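# Close both cupboard doors fully without slamming or tipping

## Task

Push both of the cupboard's doors completely shut. They must stay closed by themselves once the robot lets go. Slamming a door, whether opening or closing it, counts as failure, and so does the robot toppling or being left leaning.

## Robot and tools

Robot: TidyBot++, a mobile base 0.54 m long, 0.50 m wide and 0.38 m tall on four driven casters. It carries one seven-joint arm with a two-finger gripper. The shoulder sits 0.12 m ahead of the base centre and 0.68 m above the floor. Cameras: base_camera (pinhole, 644x364) and wrist_camera (fisheye, 644x476, looking along the hand).

Frames: the base frame has its origin on the floor below the base centre, x forward, y left, z up. hand_pose is the midpoint between the finger pads in this frame; its z axis runs out along the fingers and the fingers move along its y axis. The odometry frame is the base frame as it was when the scene began. base_odometry counts wheel rotation only, so slip shows up as travel; heading is positive to the left, in -3.142 to 3.142. base_tilt is in degrees, with forward and right positive for leaning that way, and carries a fixed bias of about 1 degree.

execute_actions: arguments are "actions" (a list holding one action, or empty to just read state and images) and optional "cameras" (list of "base_camera", "wrist_camera" or "all"; omitted, null or ["all"] gives every camera, [] gives none). An action may contain:
- "base": exactly one relative move from where the base currently is: {"translate_m": d} straight, forward positive, -2 to 2 m; {"strafe_m": d} sideways, left positive, -2 to 2 m; {"rotate_rad": d} turn in place, counter-clockwise (left) positive, -6.3 to 6.3 rad. These are offsets, not places.
- "joints": absolute target angles by name, all in one object: joint_1_rad (unbounded; positive turns the arm clockwise seen from above, opposite to heading), joint_2_rad shoulder -2.249 to 2.249, joint_3_rad (unbounded upper-arm twist), joint_4_rad elbow -2.579 to 2.579, joint_5_rad (unbounded forearm twist), joint_6_rad wrist -2.099 to 2.099, joint_7_rad (unbounded hand roll; at 1.57 with the hand down the fingers open left/right), all in radians; gripper_pos 0 (open, about 85 mm gap) to 1 (closed, squeezing roughly 100 N per finger). Unbounded joints go the short way, so turn them in steps under half a revolution. Done tolerances are ±0.039 for joints 1-4, ±0.056 for 5-7, ±0.03 for the gripper.
- "speeds": optional caps for this action only, keyed translate_m / strafe_m (0.05 to 0.5 m/s) or rotate_rad (0.1 to 1.57 rad/s); the top value is the default. A base move needing over 8.667 s at its cap is rejected, and no action runs longer than 15 s.
Base and joint motions start together. Unknown keys or out-of-range numbers reject the whole call with no motion. Parts you omit may keep pushing toward earlier targets.

Arm geometry: upper arm 0.42 m, forearm 0.31 m, hand 0.31 m to the hand point. With joint_1_rad 0, joint_3_rad 3.14, joint_5_rad 0 (roughly the start), the arm moves in the vertical plane along base x. Segment tilt from vertical (forward positive): upper = j2, forearm = j2 - j4, hand = j2 - j4 - j6. Reach ahead of the shoulder is the sum of length*sin(tilt); height above it is the sum of length*cos(tilt). The arm starts folded, hand down, sticking out up to 0.08 m ahead of the base, elbow up to 1.15 m high. A downward hand reaches at most about 0.94 m high, and only near the base.

wait: "seconds" 0 to 10; commands nothing new and returns the same report as an empty action.
zoom_image: "camera" (base_camera or wrist_camera) and "region" [x0, y0, x1, y1] in pixels from the top-left, at most 504x504, of that camera's latest full image.
finished_scene: "scene" is the integer number of the scene you are ending; it is final and reports success. Only call it once the doors stay shut unaided.

Reading results: base_status and joint_status tell how each commanded motion ended. "done" for the base means the wheels turned the full amount, even if it slipped or was blocked short. "off_target" means it stopped away from the target and may still push. After "contact_stop" or "time_out" the part holds where it stopped. "joint command not followed" with a "cause:" line means a self-collision check held back the arm targets (the gripper still moves); those joints show "not_followed" and may be retried later. on_its_own lists motion you did not command. motor_effort gives percent of maximum per motor, with the peak in brackets; readings are noisy and biased. A "pictures" line names the returned images in order. Motor temperatures are listed per arm joint; MOTOR HOT appears from 60 °C and an OVER-TEMPERATURE FAULT at 75 °C makes the arm sag (status "limit_stop_at_motor_heat"; resend targets). "ARM HIT" means the arm struck the base or itself.

Accuracy: friction may leave joints slightly short while still reporting done; repeating an identical target does nothing. To correct, send each joint its previous command plus (desired minus measured). hand_pose may be off by 1-2 cm; trust the images. Odometry drifts a few cm and degrees over many moves.

Avoid: slamming doors (move them slowly, low speeds); driving the base while the arm is caught on something around 0.8 m high or more, which can topple the robot; strong horizontal shoves with a raised hand, which can lift wheels; ramming the base into obstacles (a blocked base keeps pushing). Torque faults (joints 1-4 above 104.5 N m, 5-7 above 51.3 N m; warnings at 56.7 and 29.4) freeze the arm and gripper for 10 s while the base continues. Backing away or retracting the arm relieves tilt. The simulation keeps running between calls, holding the last command.

Each tool is called in YAML: its name, and indented under it one key for each argument.

## Session

execute_actions:
  actions: []

Scene clock: 0.00 s.
Motor temperatures (°C, as the motors report them): [35 33 29 31 35 38 38]
base_odometry: x=+0.000 y=+0.000 heading=+0.000 (m, m, rad; odometry frame)
base_tilt: forward=-0.2 right=-0.6 (deg)
base_status: not commanded
joint_positions: joint_1_rad=+0.034 joint_2_rad=-0.319 joint_3_rad=+3.123 joint_4_rad=-2.550 joint_5_rad=+0.019 joint_6_rad=-0.850 joint_7_rad=+1.603 gripper_pos=+0.000
joint_status: not commanded
motor_effort: joint_1_rad=+0 joint_2_rad=-1 joint_3_rad=+1 joint_4_rad=+11 joint_5_rad=+1 joint_6_rad=+0 joint_7_rad=+0 (%)
hand_pose: x=+0.2539 y=-0.0060 z=+0.5778 quat_wxyz=(+0.011, +0.999, +0.014, +0.030) (m; base frame)
pictures: base_camera, wrist_camera
Images, in order (width x height): base_camera 644x364, wrist_camera 644x476.

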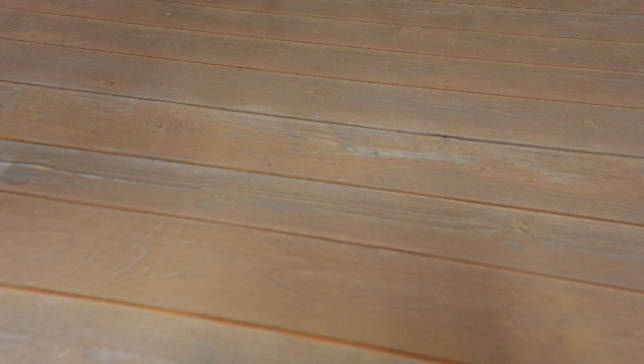

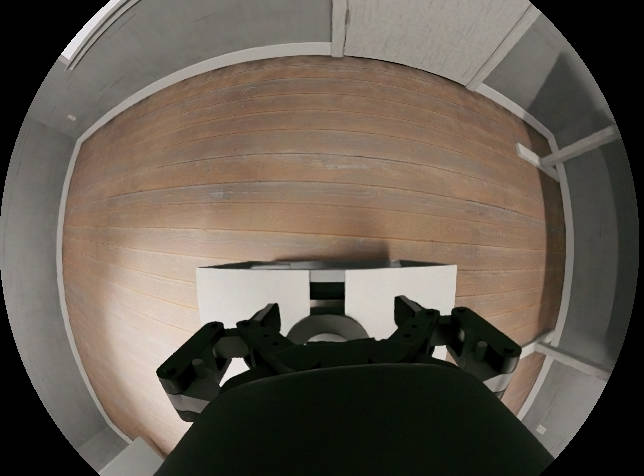

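execute_actions:
  actions:
    - {"base":{"rotate_rad":2.8},"joints":{"joint_6_rad":0.3}}

Scene clock: 16.53 s.
Motor temperatures (°C, as the motors report them): [35 33 29 31 35 38 38]
base_odometry: x=+0.000 y=+0.000 heading=+2.800 (m, m, rad; odometry frame)
base_tilt: forward=-0.2 right=-0.5 (deg)
base_status: done
joint_positions: joint_1_rad=+0.034 joint_2_rad=-0.319 joint_3_rad=+3.123 joint_4_rad=-2.545 joint_5_rad=+0.019 joint_6_rad=+0.295 joint_7_rad=+1.603 gripper_pos=+0.000
joint_status: all done
motor_effort: joint_1_rad=+0(1) joint_2_rad=-7(8) joint_3_rad=+1(2) joint_4_rad=+19(18) joint_5_rad=-1(0) joint_6_rad=+10(10) joint_7_rad=+0(0) (%)
hand_pose: x=+0.5273 y=-0.0033 z=+0.7799 quat_wxyz=(+0.019, +0.822, +0.017, +0.569) (m; base frame)
pictures: base_camera, wrist_camera
Images, in order (width x height): base_camera 644x364, wrist_camera 644x476.

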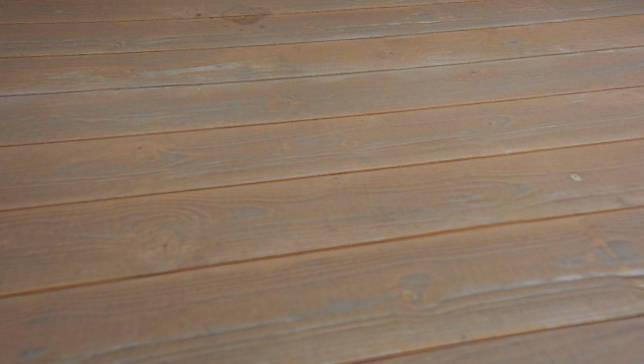

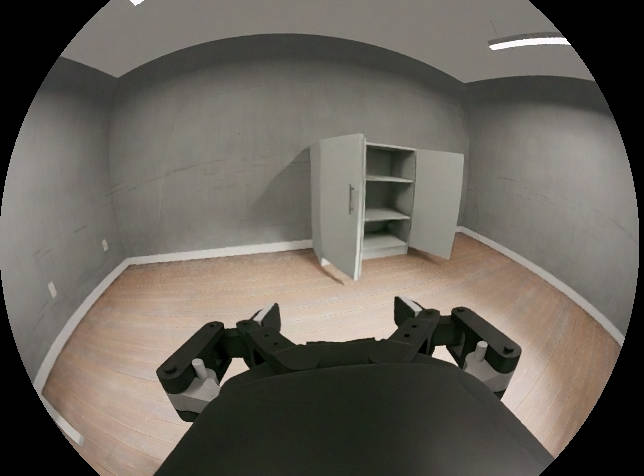

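execute_actions:
  actions:
    - {"base":{"rotate_rad":0.16},"joints":{"gripper_pos":1}}
  cameras: []

execute_actions:
  actions:
    - {"base":{"strafe_m":-0.73}}
  cameras: []

execute_actions:
  actions:
    - {"base":{"translate_m":0.7}}

Scene clock: 25.40 s.
Motor temperatures (°C, as the motors report them): [35 33 29 31 35 38 38]
base_odometry: x=+0.000 y=+0.000 heading=+2.959 (m, m, rad; odometry frame)
base_tilt: forward=-0.2 right=-0.5 (deg)
base_status: done
joint_positions: joint_1_rad=+0.034 joint_2_rad=-0.319 joint_3_rad=+3.123 joint_4_rad=-2.545 joint_5_rad=+0.019 joint_6_rad=+0.295 joint_7_rad=+1.603 gripper_pos=+0.999
joint_status: all done
motor_effort: joint_1_rad=+0(2) joint_2_rad=-7(7) joint_3_rad=+1(2) joint_4_rad=+19(18) joint_5_rad=+0(0) joint_6_rad=+10(10) joint_7_rad=+0(0) (%)
hand_pose: x=+0.5273 y=-0.0032 z=+0.7799 quat_wxyz=(+0.019, +0.822, +0.017, +0.569) (m; base frame)
pictures: none
No camera images: the call's "cameras" was empty. Leave "cameras" out to get every camera's image.

Scene clock: 28.23 s.
Motor temperatures (°C, as the motors report them): [35 33 29 31 35 38 38]
base_odometry: x=+0.132 y=+0.718 heading=+2.960 (m, m, rad; odometry frame)
base_tilt: forward=-0.2 right=-0.5 (deg)
base_status: done
joint_positions: joint_1_rad=+0.034 joint_2_rad=-0.319 joint_3_rad=+3.123 joint_4_rad=-2.545 joint_5_rad=+0.019 joint_6_rad=+0.295 joint_7_rad=+1.603 gripper_pos=+0.999
joint_status: not commanded
motor_effort: joint_1_rad=+0(1) joint_2_rad=-7(7) joint_3_rad=+1(2) joint_4_rad=+18(19) joint_5_rad=+0(0) joint_6_rad=+10(10) joint_7_rad=+0(0) (%)
hand_pose: x=+0.5273 y=-0.0032 z=+0.7799 quat_wxyz=(+0.019, +0.822, +0.017, +0.569) (m; base frame)
pictures: none
No camera images: the call's "cameras" was empty. Leave "cameras" out to get every camera's image.

Scene clock: 31.00 s.
Motor temperatures (°C, as the motors report them): [35 33 29 31 35 38 38]
base_odometry: x=-0.557 y=+0.845 heading=+2.960 (m, m, rad; odometry frame)
base_tilt: forward=-0.2 right=-0.5 (deg)
base_status: done
joint_positions: joint_1_rad=+0.034 joint_2_rad=-0.319 joint_3_rad=+3.123 joint_4_rad=-2.546 joint_5_rad=+0.019 joint_6_rad=+0.295 joint_7_rad=+1.603 gripper_pos=+0.999
joint_status: not commanded
motor_effort: joint_1_rad=-1(0) joint_2_rad=-7(10) joint_3_rad=+1(2) joint_4_rad=+19(20) joint_5_rad=+0(0) joint_6_rad=+10(11) joint_7_rad=+0(0) (%)
hand_pose: x=+0.5271 y=-0.0032 z=+0.7796 quat_wxyz=(+0.019, +0.822, +0.017, +0.568) (m; base frame)
pictures: base_camera, wrist_camera
Images, in order (width x height): base_camera 644x364, wrist_camera 644x476.

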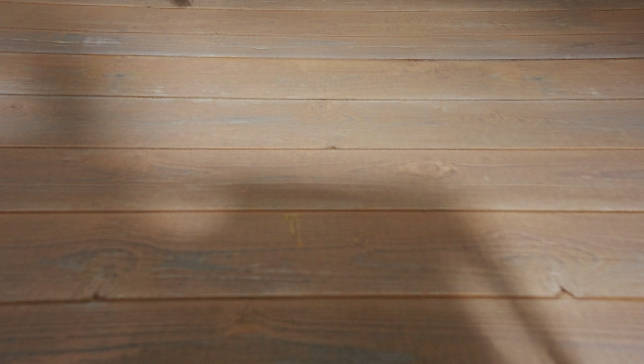

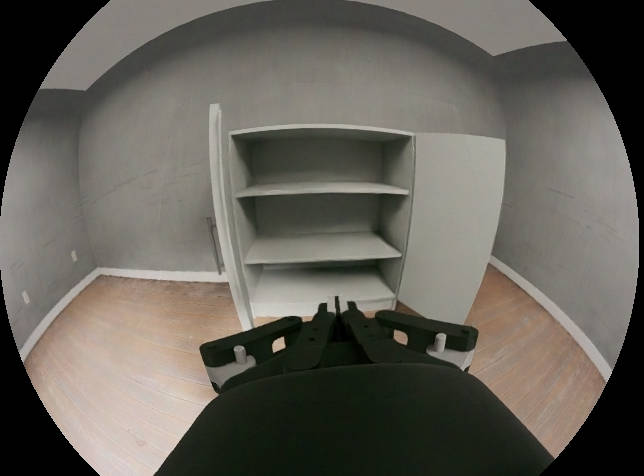

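execute_actions:
  actions:
    - {"base":{"strafe_m":0.55},"joints":{"joint_1_rad":0,"joint_2_rad":0.5,"joint_4_rad":-1.6,"joint_6_rad":0.5}}
  cameras: []

execute_actions:
  actions:
    - {"base":{"translate_m":0.27}}

execute_actions:
  actions:
    - {"base":{"strafe_m":-0.45},"speeds":{"strafe_m":0.1}}

Scene clock: 51.63 s.
Motor temperatures (°C, as the motors report them): [35 33 29 31 35 38 38]
base_odometry: x=-0.657 y=+0.304 heading=+2.959 (m, m, rad; odometry frame)
base_tilt: forward=-0.2 right=-0.5 (deg)
base_status: done
joint_positions: joint_1_rad=+0.006 joint_2_rad=+0.482 joint_3_rad=+3.123 joint_4_rad=-1.611 joint_5_rad=+0.019 joint_6_rad=+0.472 joint_7_rad=+1.603 gripper_pos=+0.999
joint_status: all done
motor_effort: joint_1_rad=+0(2) joint_2_rad=-39(40) joint_3_rad=+0(1) joint_4_rad=+20(21) joint_5_rad=+0(0) joint_6_rad=+11(11) joint_7_rad=+0(0) (%)
hand_pose: x=+0.8971 y=+0.0103 z=+0.8823 quat_wxyz=(+0.007, +0.724, +0.021, +0.689) (m; base frame)
pictures: none
No camera images: the call's "cameras" was empty. Leave "cameras" out to get every camera's image.

Scene clock: 53.47 s.
Motor temperatures (°C, as the motors report them): [35 33 29 32 35 38 38]
base_odometry: x=-0.923 y=+0.353 heading=+2.960 (m, m, rad; odometry frame)
base_tilt: forward=-0.2 right=-0.5 (deg)
base_status: done
joint_positions: joint_1_rad=+0.006 joint_2_rad=+0.488 joint_3_rad=+3.123 joint_4_rad=-1.606 joint_5_rad=+0.019 joint_6_rad=+0.475 joint_7_rad=+1.603 gripper_pos=+0.999
joint_status: not commanded
motor_effort: joint_1_rad=+0(2) joint_2_rad=-39(42) joint_3_rad=+0(1) joint_4_rad=+20(22) joint_5_rad=+0(0) joint_6_rad=+11(12) joint_7_rad=+0(0) (%)
hand_pose: x=+0.8992 y=+0.0103 z=+0.8810 quat_wxyz=(+0.007, +0.724, +0.021, +0.690) (m; base frame)
pictures: base_camera, wrist_camera
Images, in order (width x height): base_camera 644x364, wrist_camera 644x476.

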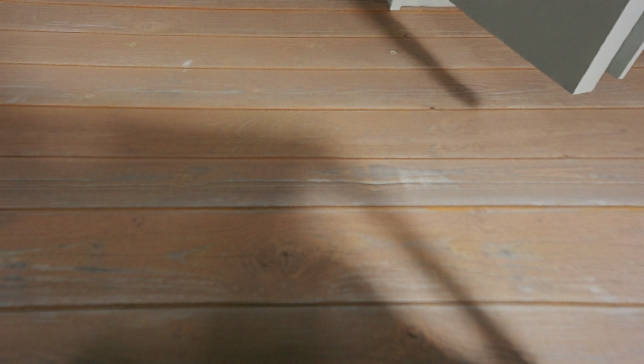

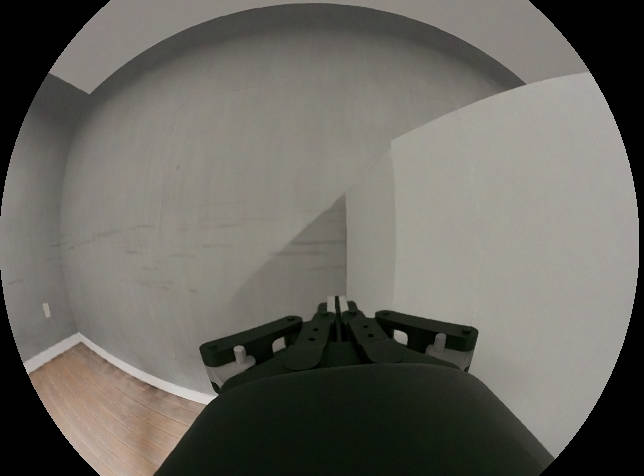

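Scene clock: 58.53 s.
Motor temperatures (°C, as the motors report them): [35 33 29 32 35 39 38]
base_odometry: x=-0.841 y=+0.796 heading=+2.960 (m, m, rad; odometry frame)
base_tilt: forward=-0.2 right=-0.5 (deg)
base_status: done
joint_positions: joint_1_rad=-0.003 joint_2_rad=+0.488 joint_3_rad=+3.118 joint_4_rad=-1.606 joint_5_rad=+0.019 joint_6_rad=+0.475 joint_7_rad=+1.603 gripper_pos=+0.999
joint_status: not commanded
motor_effort: joint_1_rad=+0(6) joint_2_rad=-39(41) joint_3_rad=+0(4) joint_4_rad=+21(22) joint_5_rad=+0(2) joint_6_rad=+11(11) joint_7_rad=+0(0) (%)
hand_pose: x=+0.8990 y=+0.0201 z=+0.8811 quat_wxyz=(+0.002, +0.724, +0.025, +0.690) (m; base frame)
pictures: base_camera, wrist_camera
Images, in order (width x height): base_camera 644x364, wrist_camera 644x476.

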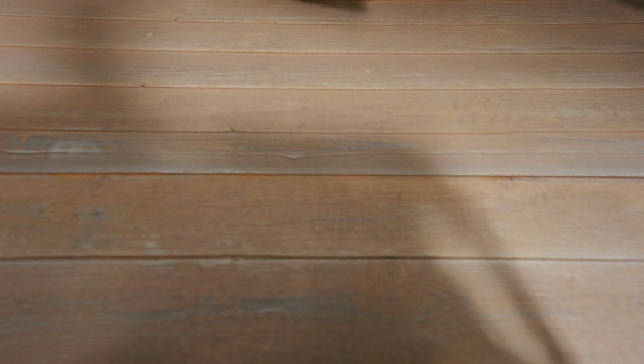

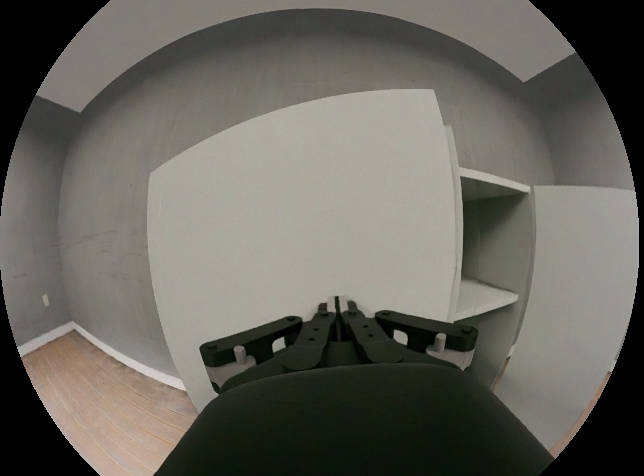

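execute_actions:
  actions:
    - {"base":{"translate_m":0.17},"speeds":{"translate_m":0.05}}

Scene clock: 66.23 s.
Motor temperatures (°C, as the motors report them): [35 33 29 32 35 39 38]
base_odometry: x=-1.008 y=+0.826 heading=+2.960 (m, m, rad; odometry frame)
base_tilt: forward=-0.2 right=-0.5 (deg)
base_status: done
joint_positions: joint_1_rad=-0.002 joint_2_rad=+0.428 joint_3_rad=+3.118 joint_4_rad=-1.687 joint_5_rad=+0.019 joint_6_rad=+0.477 joint_7_rad=+1.603 gripper_pos=+0.999
joint_status: not commanded
motor_effort: joint_1_rad=-2(3) joint_2_rad=-23(42) joint_3_rad=+0(1) joint_4_rad=+37(38) joint_5_rad=+0(1) joint_6_rad=+16(17) joint_7_rad=+0(0) (%)
hand_pose: x=+0.8727 y=+0.0201 z=+0.8813 quat_wxyz=(+0.002, +0.730, +0.026, +0.683) (m; base frame)
pictures: base_camera, wrist_camera
Images, in order (width x height): base_camera 644x364, wrist_camera 644x476.

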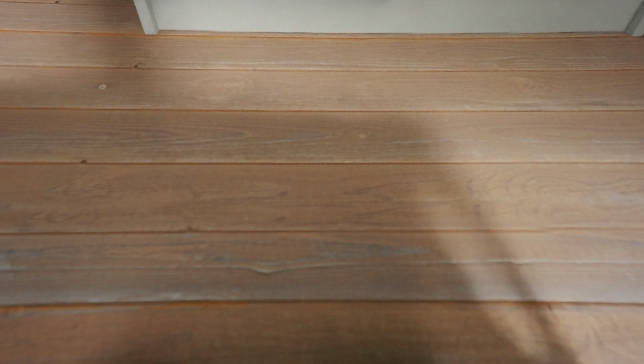

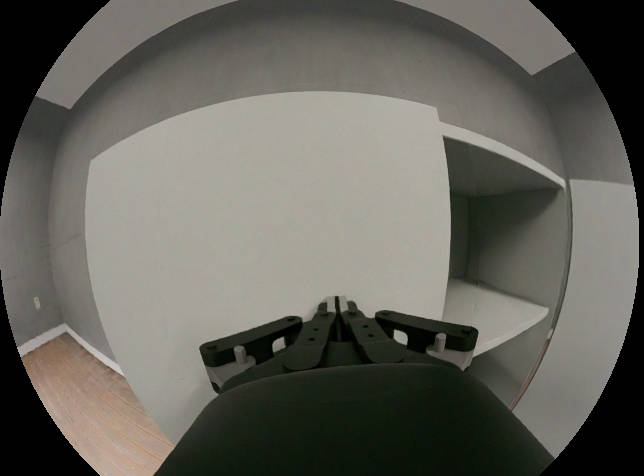

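execute_actions:
  actions:
    - {"base":{"translate_m":-0.45}}

execute_actions:
  actions:
    - {"base":{"strafe_m":-0.95}}

Scene clock: 76.73 s.
Motor temperatures (°C, as the motors report them): [35 34 29 32 35 39 38]
base_odometry: x=-0.565 y=+0.745 heading=+2.960 (m, m, rad; odometry frame)
base_tilt: forward=-0.2 right=-0.5 (deg)
base_status: done
joint_positions: joint_1_rad=-0.002 joint_2_rad=+0.497 joint_3_rad=+3.119 joint_4_rad=-1.595 joint_5_rad=+0.019 joint_6_rad=+0.477 joint_7_rad=+1.603 gripper_pos=+0.999
joint_status: not commanded
motor_effort: joint_1_rad=+0(3) joint_2_rad=-40(42) joint_3_rad=-1(1) joint_4_rad=+21(36) joint_5_rad=+0(1) joint_6_rad=+11(16) joint_7_rad=+0(0) (%)
hand_pose: x=+0.9028 y=+0.0192 z=+0.8816 quat_wxyz=(+0.002, +0.722, +0.025, +0.691) (m; base frame)
pictures: base_camera, wrist_camera
Images, in order (width x height): base_camera 644x364, wrist_camera 644x476.

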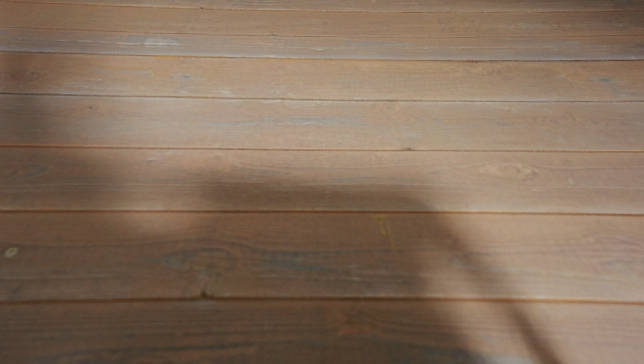

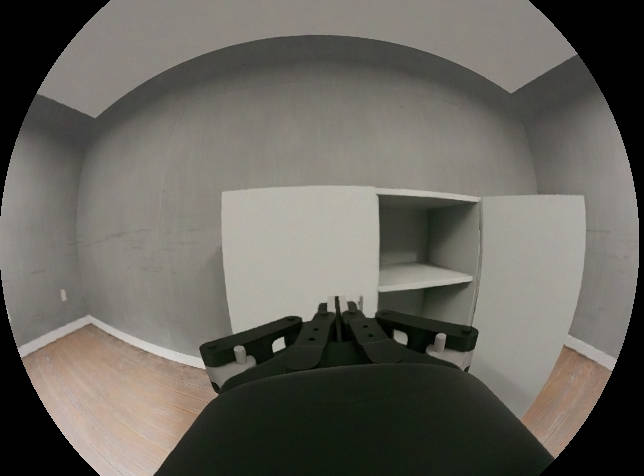

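Scene clock: 80.00 s.
Motor temperatures (°C, as the motors report them): [35 34 29 32 35 39 38]
base_odometry: x=-0.393 y=+1.680 heading=+2.960 (m, m, rad; odometry frame)
base_tilt: forward=-0.2 right=-0.5 (deg)
base_status: done
joint_positions: joint_1_rad=+0.001 joint_2_rad=+0.497 joint_3_rad=+3.119 joint_4_rad=-1.595 joint_5_rad=+0.019 joint_6_rad=+0.478 joint_7_rad=+1.603 gripper_pos=+0.999
joint_status: not commanded
motor_effort: joint_1_rad=-1(4) joint_2_rad=-39(39) joint_3_rad=+0(2) joint_4_rad=+21(21) joint_5_rad=+0(0) joint_6_rad=+11(11) joint_7_rad=+0(0) (%)
hand_pose: x=+0.9029 y=+0.0164 z=+0.8816 quat_wxyz=(+0.004, +0.722, +0.024, +0.691) (m; base frame)
pictures: base_camera, wrist_camera
Images, in order (width x height): base_camera 644x364, wrist_camera 644x476.

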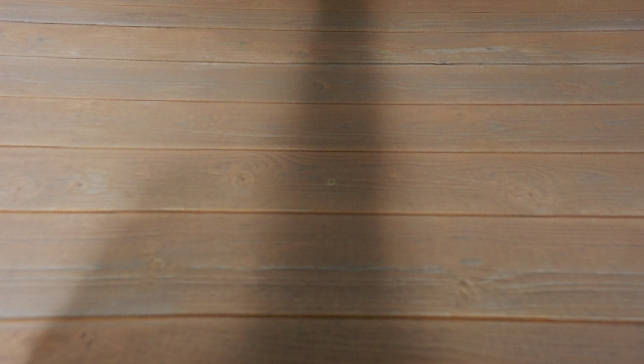

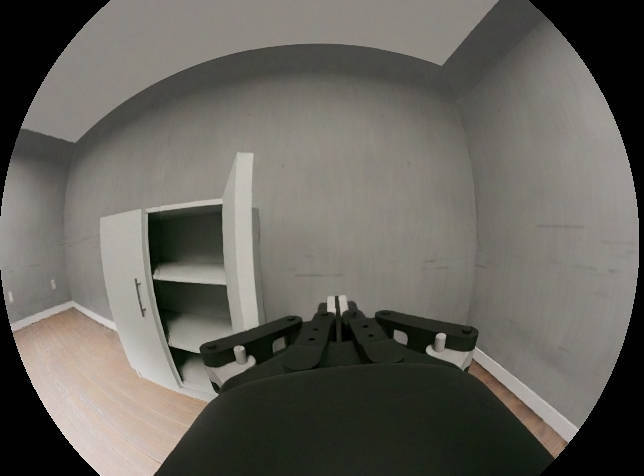

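execute_actions:
  actions:
    - {"base":{"strafe_m":-0.33},"joints":{"joint_1_rad":-0.4}}
  cameras: []

execute_actions:
  actions:
    - {"base":{"translate_m":0.24}}

execute_actions:
  actions:
    - {"base":{"strafe_m":0.4},"speeds":{"strafe_m":0.1}}

Scene clock: 95.27 s.
Motor temperatures (°C, as the motors report them): [35 34 29 32 35 39 38]
base_odometry: x=-0.333 y=+2.004 heading=+2.960 (m, m, rad; odometry frame)
base_tilt: forward=-0.2 right=-0.5 (deg)
base_status: done
joint_positions: joint_1_rad=-0.387 joint_2_rad=+0.497 joint_3_rad=+3.118 joint_4_rad=-1.595 joint_5_rad=+0.019 joint_6_rad=+0.478 joint_7_rad=+1.603 gripper_pos=+0.999
joint_status: all done
motor_effort: joint_1_rad=+0(4) joint_2_rad=-39(40) joint_3_rad=+0(1) joint_4_rad=+20(21) joint_5_rad=+0(1) joint_6_rad=+10(11) joint_7_rad=+0(0) (%)
hand_pose: x=+0.8380 y=+0.3126 z=+0.8816 quat_wxyz=(-0.130, +0.704, +0.163, +0.679) (m; base frame)
pictures: none
No camera images: the call's "cameras" was empty. Leave "cameras" out to get every camera's image.

Scene clock: 97.03 s.
Motor temperatures (°C, as the motors report them): [35 34 29 32 35 39 38]
base_odometry: x=-0.570 y=+2.048 heading=+2.959 (m, m, rad; odometry frame)
base_tilt: forward=-0.2 right=-0.5 (deg)
base_status: done
joint_positions: joint_1_rad=-0.390 joint_2_rad=+0.498 joint_3_rad=+3.118 joint_4_rad=-1.595 joint_5_rad=+0.019 joint_6_rad=+0.478 joint_7_rad=+1.603 gripper_pos=+0.999
joint_status: not commanded
motor_effort: joint_1_rad=+0(2) joint_2_rad=-39(43) joint_3_rad=+0(1) joint_4_rad=+20(21) joint_5_rad=+0(0) joint_6_rad=+11(11) joint_7_rad=+0(0) (%)
hand_pose: x=+0.8373 y=+0.3143 z=+0.8812 quat_wxyz=(-0.131, +0.704, +0.164, +0.679) (m; base frame)
pictures: base_camera, wrist_camera
Images, in order (width x height): base_camera 644x364, wrist_camera 644x476.

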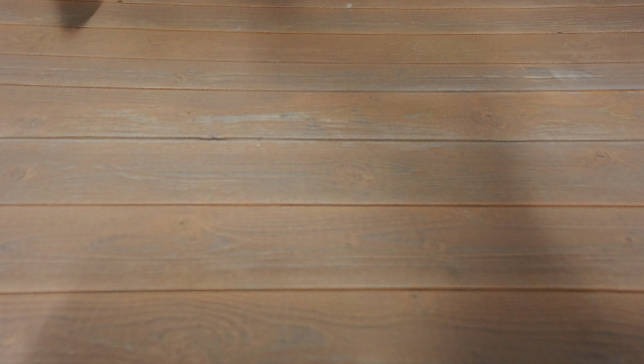

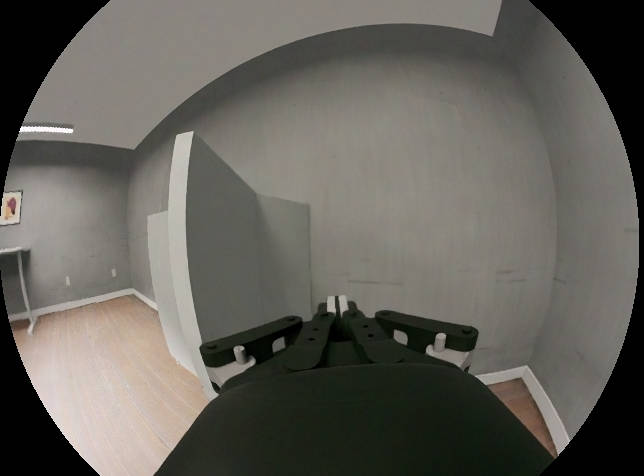

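Scene clock: 101.57 s.
Motor temperatures (°C, as the motors report them): [35 34 29 32 35 39 38]
base_odometry: x=-0.642 y=+1.655 heading=+2.960 (m, m, rad; odometry frame)
base_tilt: forward=-0.3 right=-0.5 (deg)
base_status: done
joint_positions: joint_1_rad=-0.200 joint_2_rad=+0.355 joint_3_rad=+3.279 joint_4_rad=-1.777 joint_5_rad=-0.002 joint_6_rad=+0.463 joint_7_rad=+1.603 gripper_pos=+0.999
joint_status: not commanded
motor_effort: joint_1_rad=-39(41) joint_2_rad=-2(40) joint_3_rad=-27(29) joint_4_rad=+54(55) joint_5_rad=+8(9) joint_6_rad=+20(21) joint_7_rad=+0(0) (%)
hand_pose: x=+0.8395 y=+0.0620 z=+0.8796 quat_wxyz=(+0.004, +0.738, +0.053, +0.673) (m; base frame)
pictures: base_camera, wrist_camera
Images, in order (width x height): base_camera 644x364, wrist_camera 644x476.

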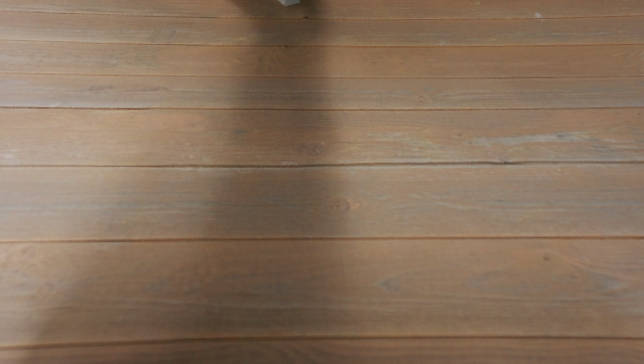

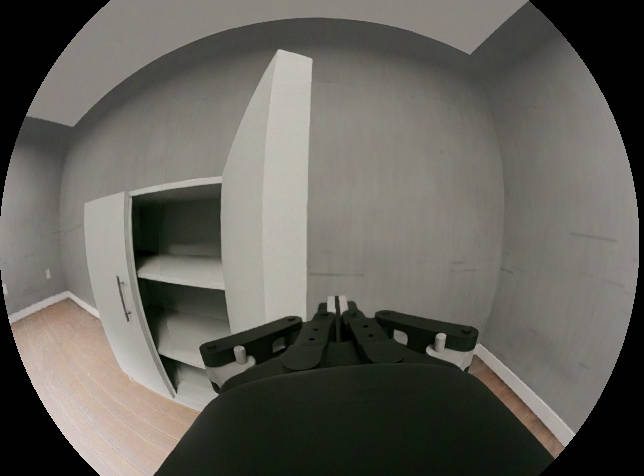

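Jammed in the knuckle. Release, go deeper.

execute_actions:
  actions:
    - {"base":{"strafe_m":-0.4},"speeds":{"strafe_m":0.2}}
  cameras: []

execute_actions:
  actions:
    - {"base":{"translate_m":0.17}}
  cameras: ["wrist_camera"]

execute_actions:
  actions:
    - {"base":{"rotate_rad":0.3},"speeds":{"rotate_rad":0.12}}

Scene clock: 111.43 s.
Motor temperatures (°C, as the motors report them): [36 34 29 33 35 39 38]
base_odometry: x=-0.569 y=+2.049 heading=+2.959 (m, m, rad; odometry frame)
base_tilt: forward=-0.2 right=-0.5 (deg)
base_status: done
joint_positions: joint_1_rad=-0.399 joint_2_rad=+0.485 joint_3_rad=+3.125 joint_4_rad=-1.603 joint_5_rad=-0.002 joint_6_rad=+0.473 joint_7_rad=+1.603 gripper_pos=+0.999
joint_status: not commanded
motor_effort: joint_1_rad=+0(39) joint_2_rad=-38(40) joint_3_rad=+0(28) joint_4_rad=+20(54) joint_5_rad=+0(9) joint_6_rad=+11(22) joint_7_rad=+0(0) (%)
hand_pose: x=+0.8335 y=+0.3135 z=+0.8848 quat_wxyz=(-0.134, +0.706, +0.156, +0.678) (m; base frame)
pictures: none
No camera images: the call's "cameras" was empty. Leave "cameras" out to get every camera's image.

Scene clock: 112.97 s.
Motor temperatures (°C, as the motors report them): [35 34 29 33 35 39 38]
base_odometry: x=-0.736 y=+2.080 heading=+2.959 (m, m, rad; odometry frame)
base_tilt: forward=-0.2 right=-0.6 (deg)
base_status: done
joint_positions: joint_1_rad=-0.399 joint_2_rad=+0.489 joint_3_rad=+3.125 joint_4_rad=-1.603 joint_5_rad=-0.002 joint_6_rad=+0.475 joint_7_rad=+1.603 gripper_pos=+0.999
joint_status: not commanded
motor_effort: joint_1_rad=-1(2) joint_2_rad=-39(41) joint_3_rad=+0(1) joint_4_rad=+20(21) joint_5_rad=+0(1) joint_6_rad=+11(11) joint_7_rad=+0(0) (%)
hand_pose: x=+0.8342 y=+0.3139 z=+0.8829 quat_wxyz=(-0.134, +0.706, +0.156, +0.678) (m; base frame)
pictures: wrist_camera
Images, in order (width x height): wrist_camera 644x476.

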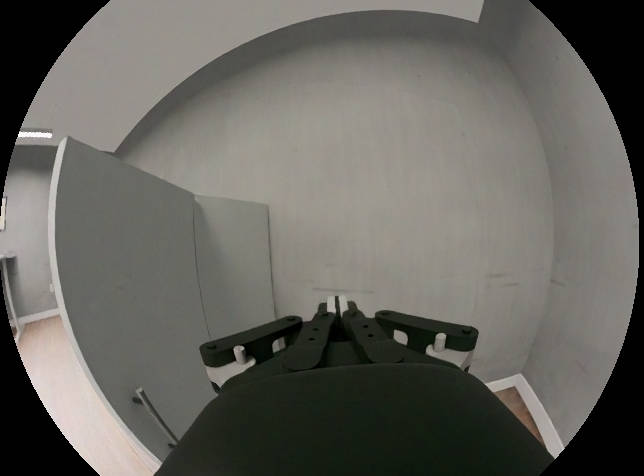

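Scene clock: 115.87 s.
Motor temperatures (°C, as the motors report them): [35 34 29 33 35 39 38]
base_odometry: x=-0.737 y=+2.080 heading=-3.025 (m, m, rad; odometry frame)
base_tilt: forward=-0.2 right=-0.5 (deg)
base_status: done
joint_positions: joint_1_rad=-0.400 joint_2_rad=+0.489 joint_3_rad=+3.125 joint_4_rad=-1.603 joint_5_rad=-0.002 joint_6_rad=+0.475 joint_7_rad=+1.603 gripper_pos=+0.999
joint_status: not commanded
motor_effort: joint_1_rad=+0(4) joint_2_rad=-39(40) joint_3_rad=+0(2) joint_4_rad=+21(21) joint_5_rad=+0(1) joint_6_rad=+10(11) joint_7_rad=+0(0) (%)
hand_pose: x=+0.8339 y=+0.3145 z=+0.8829 quat_wxyz=(-0.135, +0.706, +0.157, +0.678) (m; base frame)
pictures: base_camera, wrist_camera
Images, in order (width x height): base_camera 644x364, wrist_camera 644x476.

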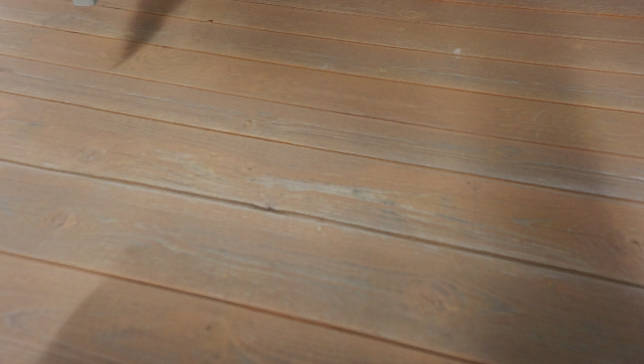

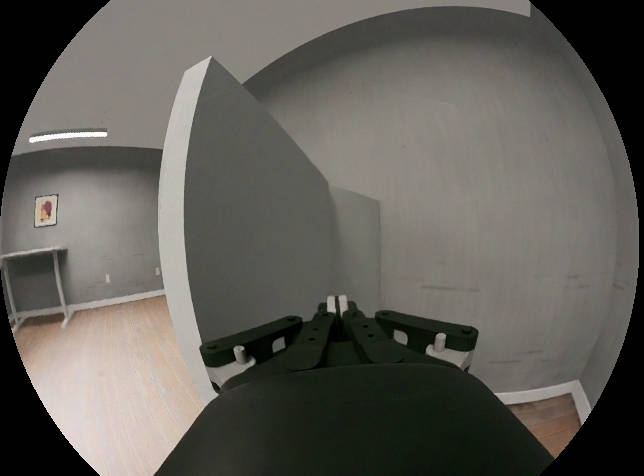

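execute_actions:
  actions:
    - {"base":{"strafe_m":0.2},"speeds":{"strafe_m":0.08}}

Scene clock: 123.63 s.
Motor temperatures (°C, as the motors report them): [35 35 29 33 35 39 38]
base_odometry: x=-0.713 y=+1.881 heading=-3.024 (m, m, rad; odometry frame)
base_tilt: forward=-0.2 right=-0.6 (deg)
base_status: done
joint_positions: joint_1_rad=-0.401 joint_2_rad=+0.489 joint_3_rad=+3.125 joint_4_rad=-1.603 joint_5_rad=-0.002 joint_6_rad=+0.475 joint_7_rad=+1.603 gripper_pos=+0.999
joint_status: not commanded
motor_effort: joint_1_rad=+0(5) joint_2_rad=-39(41) joint_3_rad=+0(3) joint_4_rad=+21(21) joint_5_rad=+0(1) joint_6_rad=+11(11) joint_7_rad=+0(0) (%)
hand_pose: x=+0.8338 y=+0.3147 z=+0.8830 quat_wxyz=(-0.135, +0.706, +0.157, +0.678) (m; base frame)
pictures: base_camera, wrist_camera
Images, in order (width x height): base_camera 644x364, wrist_camera 644x476.

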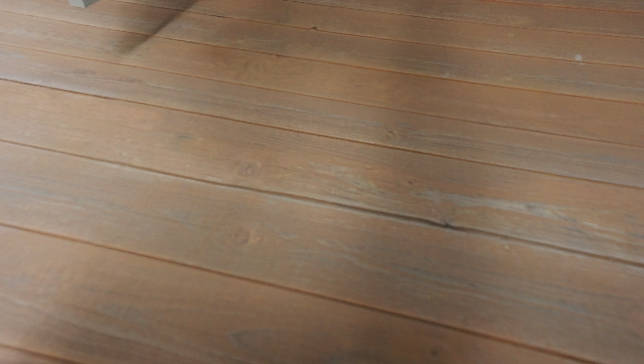

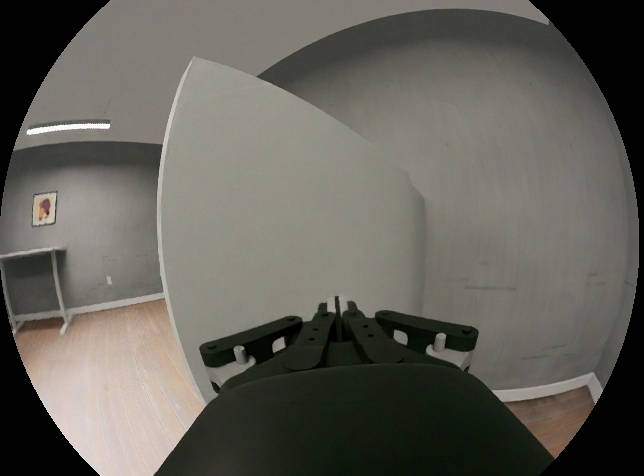

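execute_actions:
  actions:
    - {"base":{"strafe_m":0.16},"speeds":{"strafe_m":0.1}}
  cameras: ["wrist_camera"]

execute_actions:
  actions:
    - {"base":{"translate_m":0.12},"speeds":{"translate_m":0.08}}
  cameras: ["wrist_camera"]

execute_actions:
  actions:
    - {"base":{"strafe_m":0.12},"speeds":{"strafe_m":0.1}}
  cameras: ["wrist_camera"]

execute_actions:
  actions:
    - {"base":{"translate_m":0.18},"speeds":{"translate_m":0.06}}

Scene clock: 135.63 s.
Motor temperatures (°C, as the motors report them): [35 35 29 33 35 39 38]
base_odometry: x=-0.694 y=+1.722 heading=-3.023 (m, m, rad; odometry frame)
base_tilt: forward=-0.2 right=-0.6 (deg)
base_status: done
joint_positions: joint_1_rad=-0.401 joint_2_rad=+0.489 joint_3_rad=+3.126 joint_4_rad=-1.603 joint_5_rad=-0.002 joint_6_rad=+0.476 joint_7_rad=+1.603 gripper_pos=+0.999
joint_status: not commanded
motor_effort: joint_1_rad=+0(4) joint_2_rad=-39(40) joint_3_rad=+0(3) joint_4_rad=+20(22) joint_5_rad=+0(2) joint_6_rad=+11(11) joint_7_rad=+0(0) (%)
hand_pose: x=+0.8340 y=+0.3145 z=+0.8832 quat_wxyz=(-0.135, +0.706, +0.157, +0.678) (m; base frame)
pictures: wrist_camera
Images, in order (width x height): wrist_camera 644x476.

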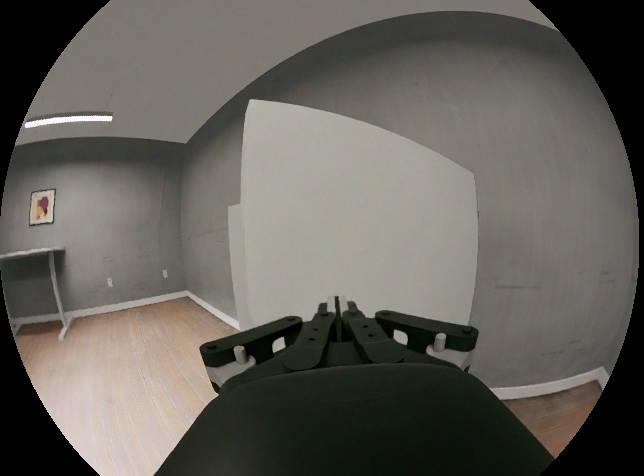

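Scene clock: 137.67 s.
Motor temperatures (°C, as the motors report them): [35 35 29 33 35 39 38]
base_odometry: x=-0.813 y=+1.708 heading=-3.023 (m, m, rad; odometry frame)
base_tilt: forward=-0.2 right=-0.5 (deg)
base_status: done
joint_positions: joint_1_rad=-0.401 joint_2_rad=+0.489 joint_3_rad=+3.126 joint_4_rad=-1.603 joint_5_rad=-0.002 joint_6_rad=+0.477 joint_7_rad=+1.603 gripper_pos=+0.999
joint_status: not commanded
motor_effort: joint_1_rad=+0(2) joint_2_rad=-39(41) joint_3_rad=+0(1) joint_4_rad=+21(22) joint_5_rad=+0(0) joint_6_rad=+11(11) joint_7_rad=+0(0) (%)
hand_pose: x=+0.8340 y=+0.3145 z=+0.8832 quat_wxyz=(-0.135, +0.705, +0.157, +0.678) (m; base frame)
pictures: wrist_camera
Images, in order (width x height): wrist_camera 644x476.

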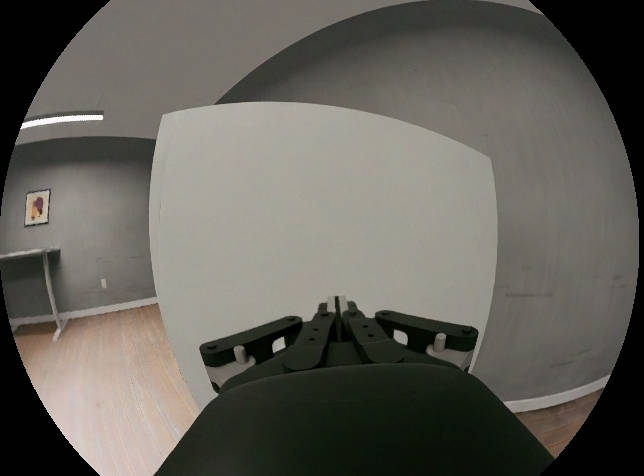

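Scene clock: 139.43 s.
Motor temperatures (°C, as the motors report them): [35 35 29 33 35 39 38]
base_odometry: x=-0.799 y=+1.588 heading=-3.023 (m, m, rad; odometry frame)
base_tilt: forward=-0.2 right=-0.6 (deg)
base_status: done
joint_positions: joint_1_rad=-0.402 joint_2_rad=+0.489 joint_3_rad=+3.126 joint_4_rad=-1.603 joint_5_rad=-0.002 joint_6_rad=+0.477 joint_7_rad=+1.603 gripper_pos=+0.999
joint_status: not commanded
motor_effort: joint_1_rad=+0(6) joint_2_rad=-39(42) joint_3_rad=+1(4) joint_4_rad=+21(23) joint_5_rad=+0(2) joint_6_rad=+11(11) joint_7_rad=+0(0) (%)
hand_pose: x=+0.8338 y=+0.3149 z=+0.8833 quat_wxyz=(-0.135, +0.705, +0.157, +0.678) (m; base frame)
pictures: wrist_camera
Images, in order (width x height): wrist_camera 644x476.

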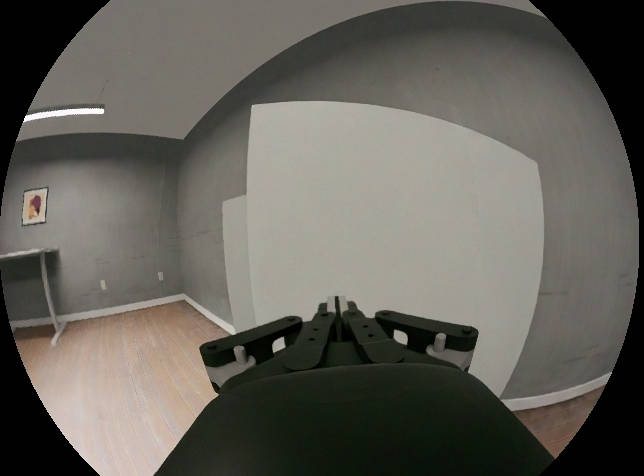

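Scene clock: 142.93 s.
Motor temperatures (°C, as the motors report them): [35 35 29 33 35 39 38]
base_odometry: x=-0.978 y=+1.567 heading=-3.023 (m, m, rad; odometry frame)
base_tilt: forward=-0.2 right=-0.5 (deg)
base_status: done
joint_positions: joint_1_rad=-0.402 joint_2_rad=+0.489 joint_3_rad=+3.126 joint_4_rad=-1.603 joint_5_rad=-0.002 joint_6_rad=+0.478 joint_7_rad=+1.603 gripper_pos=+0.999
joint_status: not commanded
motor_effort: joint_1_rad=+0(2) joint_2_rad=-39(42) joint_3_rad=+0(1) joint_4_rad=+20(21) joint_5_rad=+0(1) joint_6_rad=+10(12) joint_7_rad=+0(0) (%)
hand_pose: x=+0.8337 y=+0.3150 z=+0.8836 quat_wxyz=(-0.135, +0.705, +0.157, +0.679) (m; base frame)
pictures: base_camera, wrist_camera
Images, in order (width x height): base_camera 644x364, wrist_camera 644x476.

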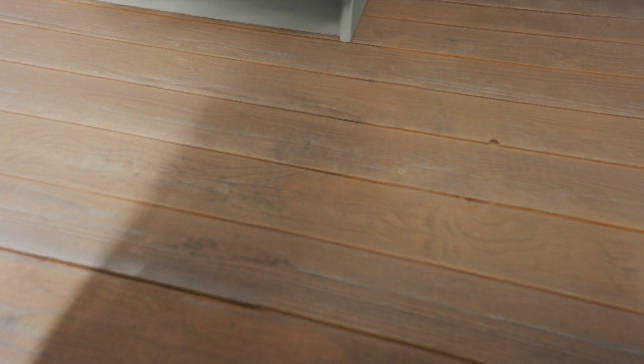

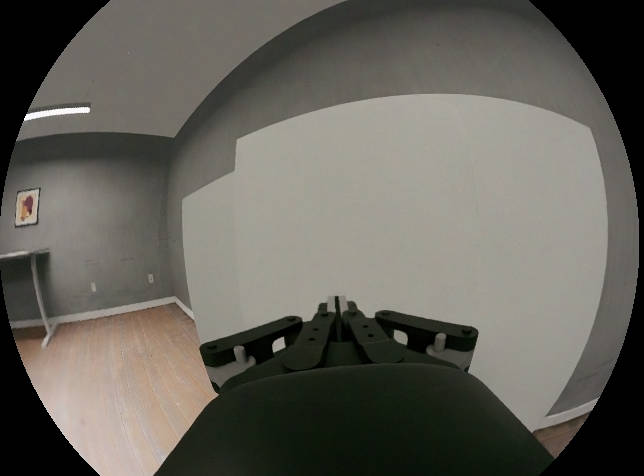

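execute_actions:
  actions:
    - {"base":{"translate_m":0.15},"speeds":{"translate_m":0.05}}

execute_actions:
  actions:
    - {"base":{"translate_m":-0.12}}

Scene clock: 151.53 s.
Motor temperatures (°C, as the motors report them): [35 35 29 33 35 39 38]
base_odometry: x=-1.126 y=+1.549 heading=-3.023 (m, m, rad; odometry frame)
base_tilt: forward=-0.2 right=-0.5 (deg)
base_status: done
joint_positions: joint_1_rad=-0.482 joint_2_rad=+0.449 joint_3_rad=+3.055 joint_4_rad=-1.658 joint_5_rad=+0.015 joint_6_rad=+0.479 joint_7_rad=+1.603 gripper_pos=+0.999
joint_status: not commanded
motor_effort: joint_1_rad=+16(19) joint_2_rad=-27(42) joint_3_rad=+12(14) joint_4_rad=+31(34) joint_5_rad=-5(6) joint_6_rad=+13(15) joint_7_rad=+0(0) (%)
hand_pose: x=+0.7673 y=+0.4016 z=+0.8838 quat_wxyz=(-0.190, +0.697, +0.207, +0.660) (m; base frame)
pictures: base_camera, wrist_camera
Images, in order (width x height): base_camera 644x364, wrist_camera 644x476.

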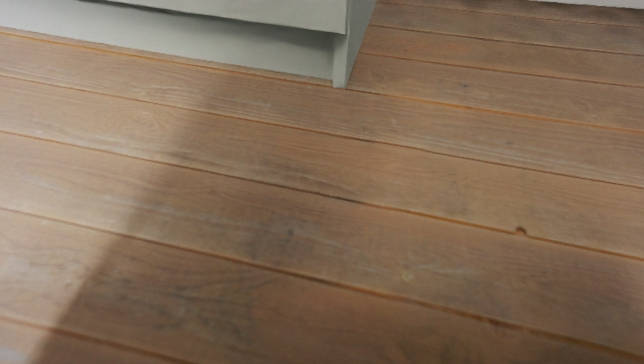

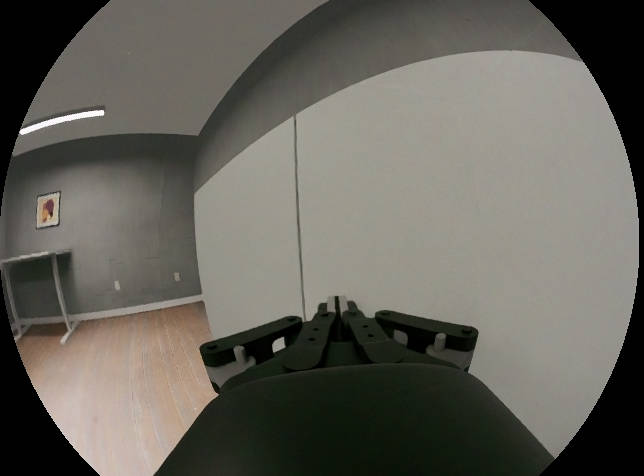

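Scene clock: 152.90 s.
Motor temperatures (°C, as the motors report them): [35 35 29 33 35 39 38]
base_odometry: x=-1.007 y=+1.563 heading=-3.023 (m, m, rad; odometry frame)
base_tilt: forward=-0.2 right=-0.5 (deg)
base_status: done
joint_positions: joint_1_rad=-0.399 joint_2_rad=+0.490 joint_3_rad=+3.125 joint_4_rad=-1.604 joint_5_rad=+0.015 joint_6_rad=+0.479 joint_7_rad=+1.603 gripper_pos=+0.999
joint_status: not commanded
motor_effort: joint_1_rad=+0(16) joint_2_rad=-39(41) joint_3_rad=+0(12) joint_4_rad=+20(30) joint_5_rad=+0(5) joint_6_rad=+11(13) joint_7_rad=+0(0) (%)
hand_pose: x=+0.8333 y=+0.3160 z=+0.8820 quat_wxyz=(-0.132, +0.704, +0.164, +0.678) (m; base frame)
pictures: base_camera, wrist_camera
Images, in order (width x height): base_camera 644x364, wrist_camera 644x476.

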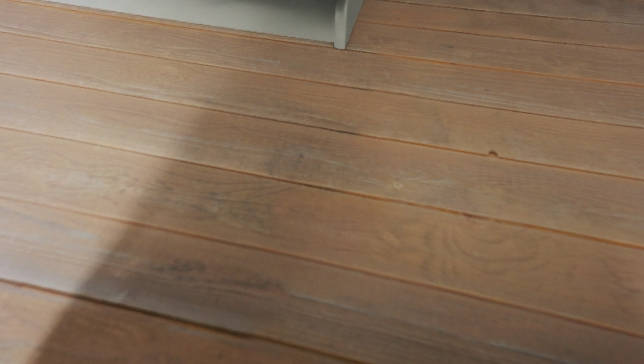

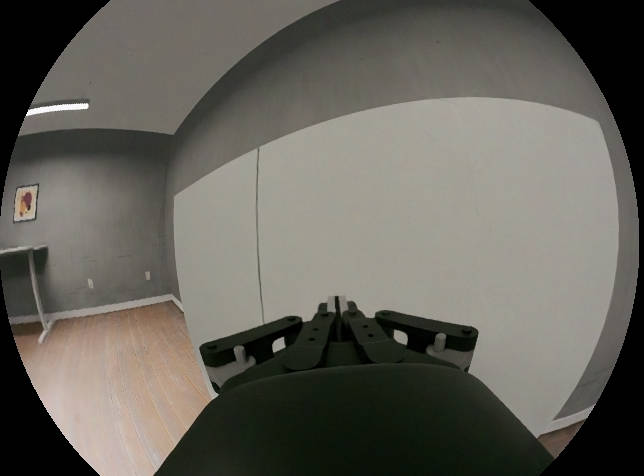

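finished_scene:
  scene: 1

The scene is finished: the task was done.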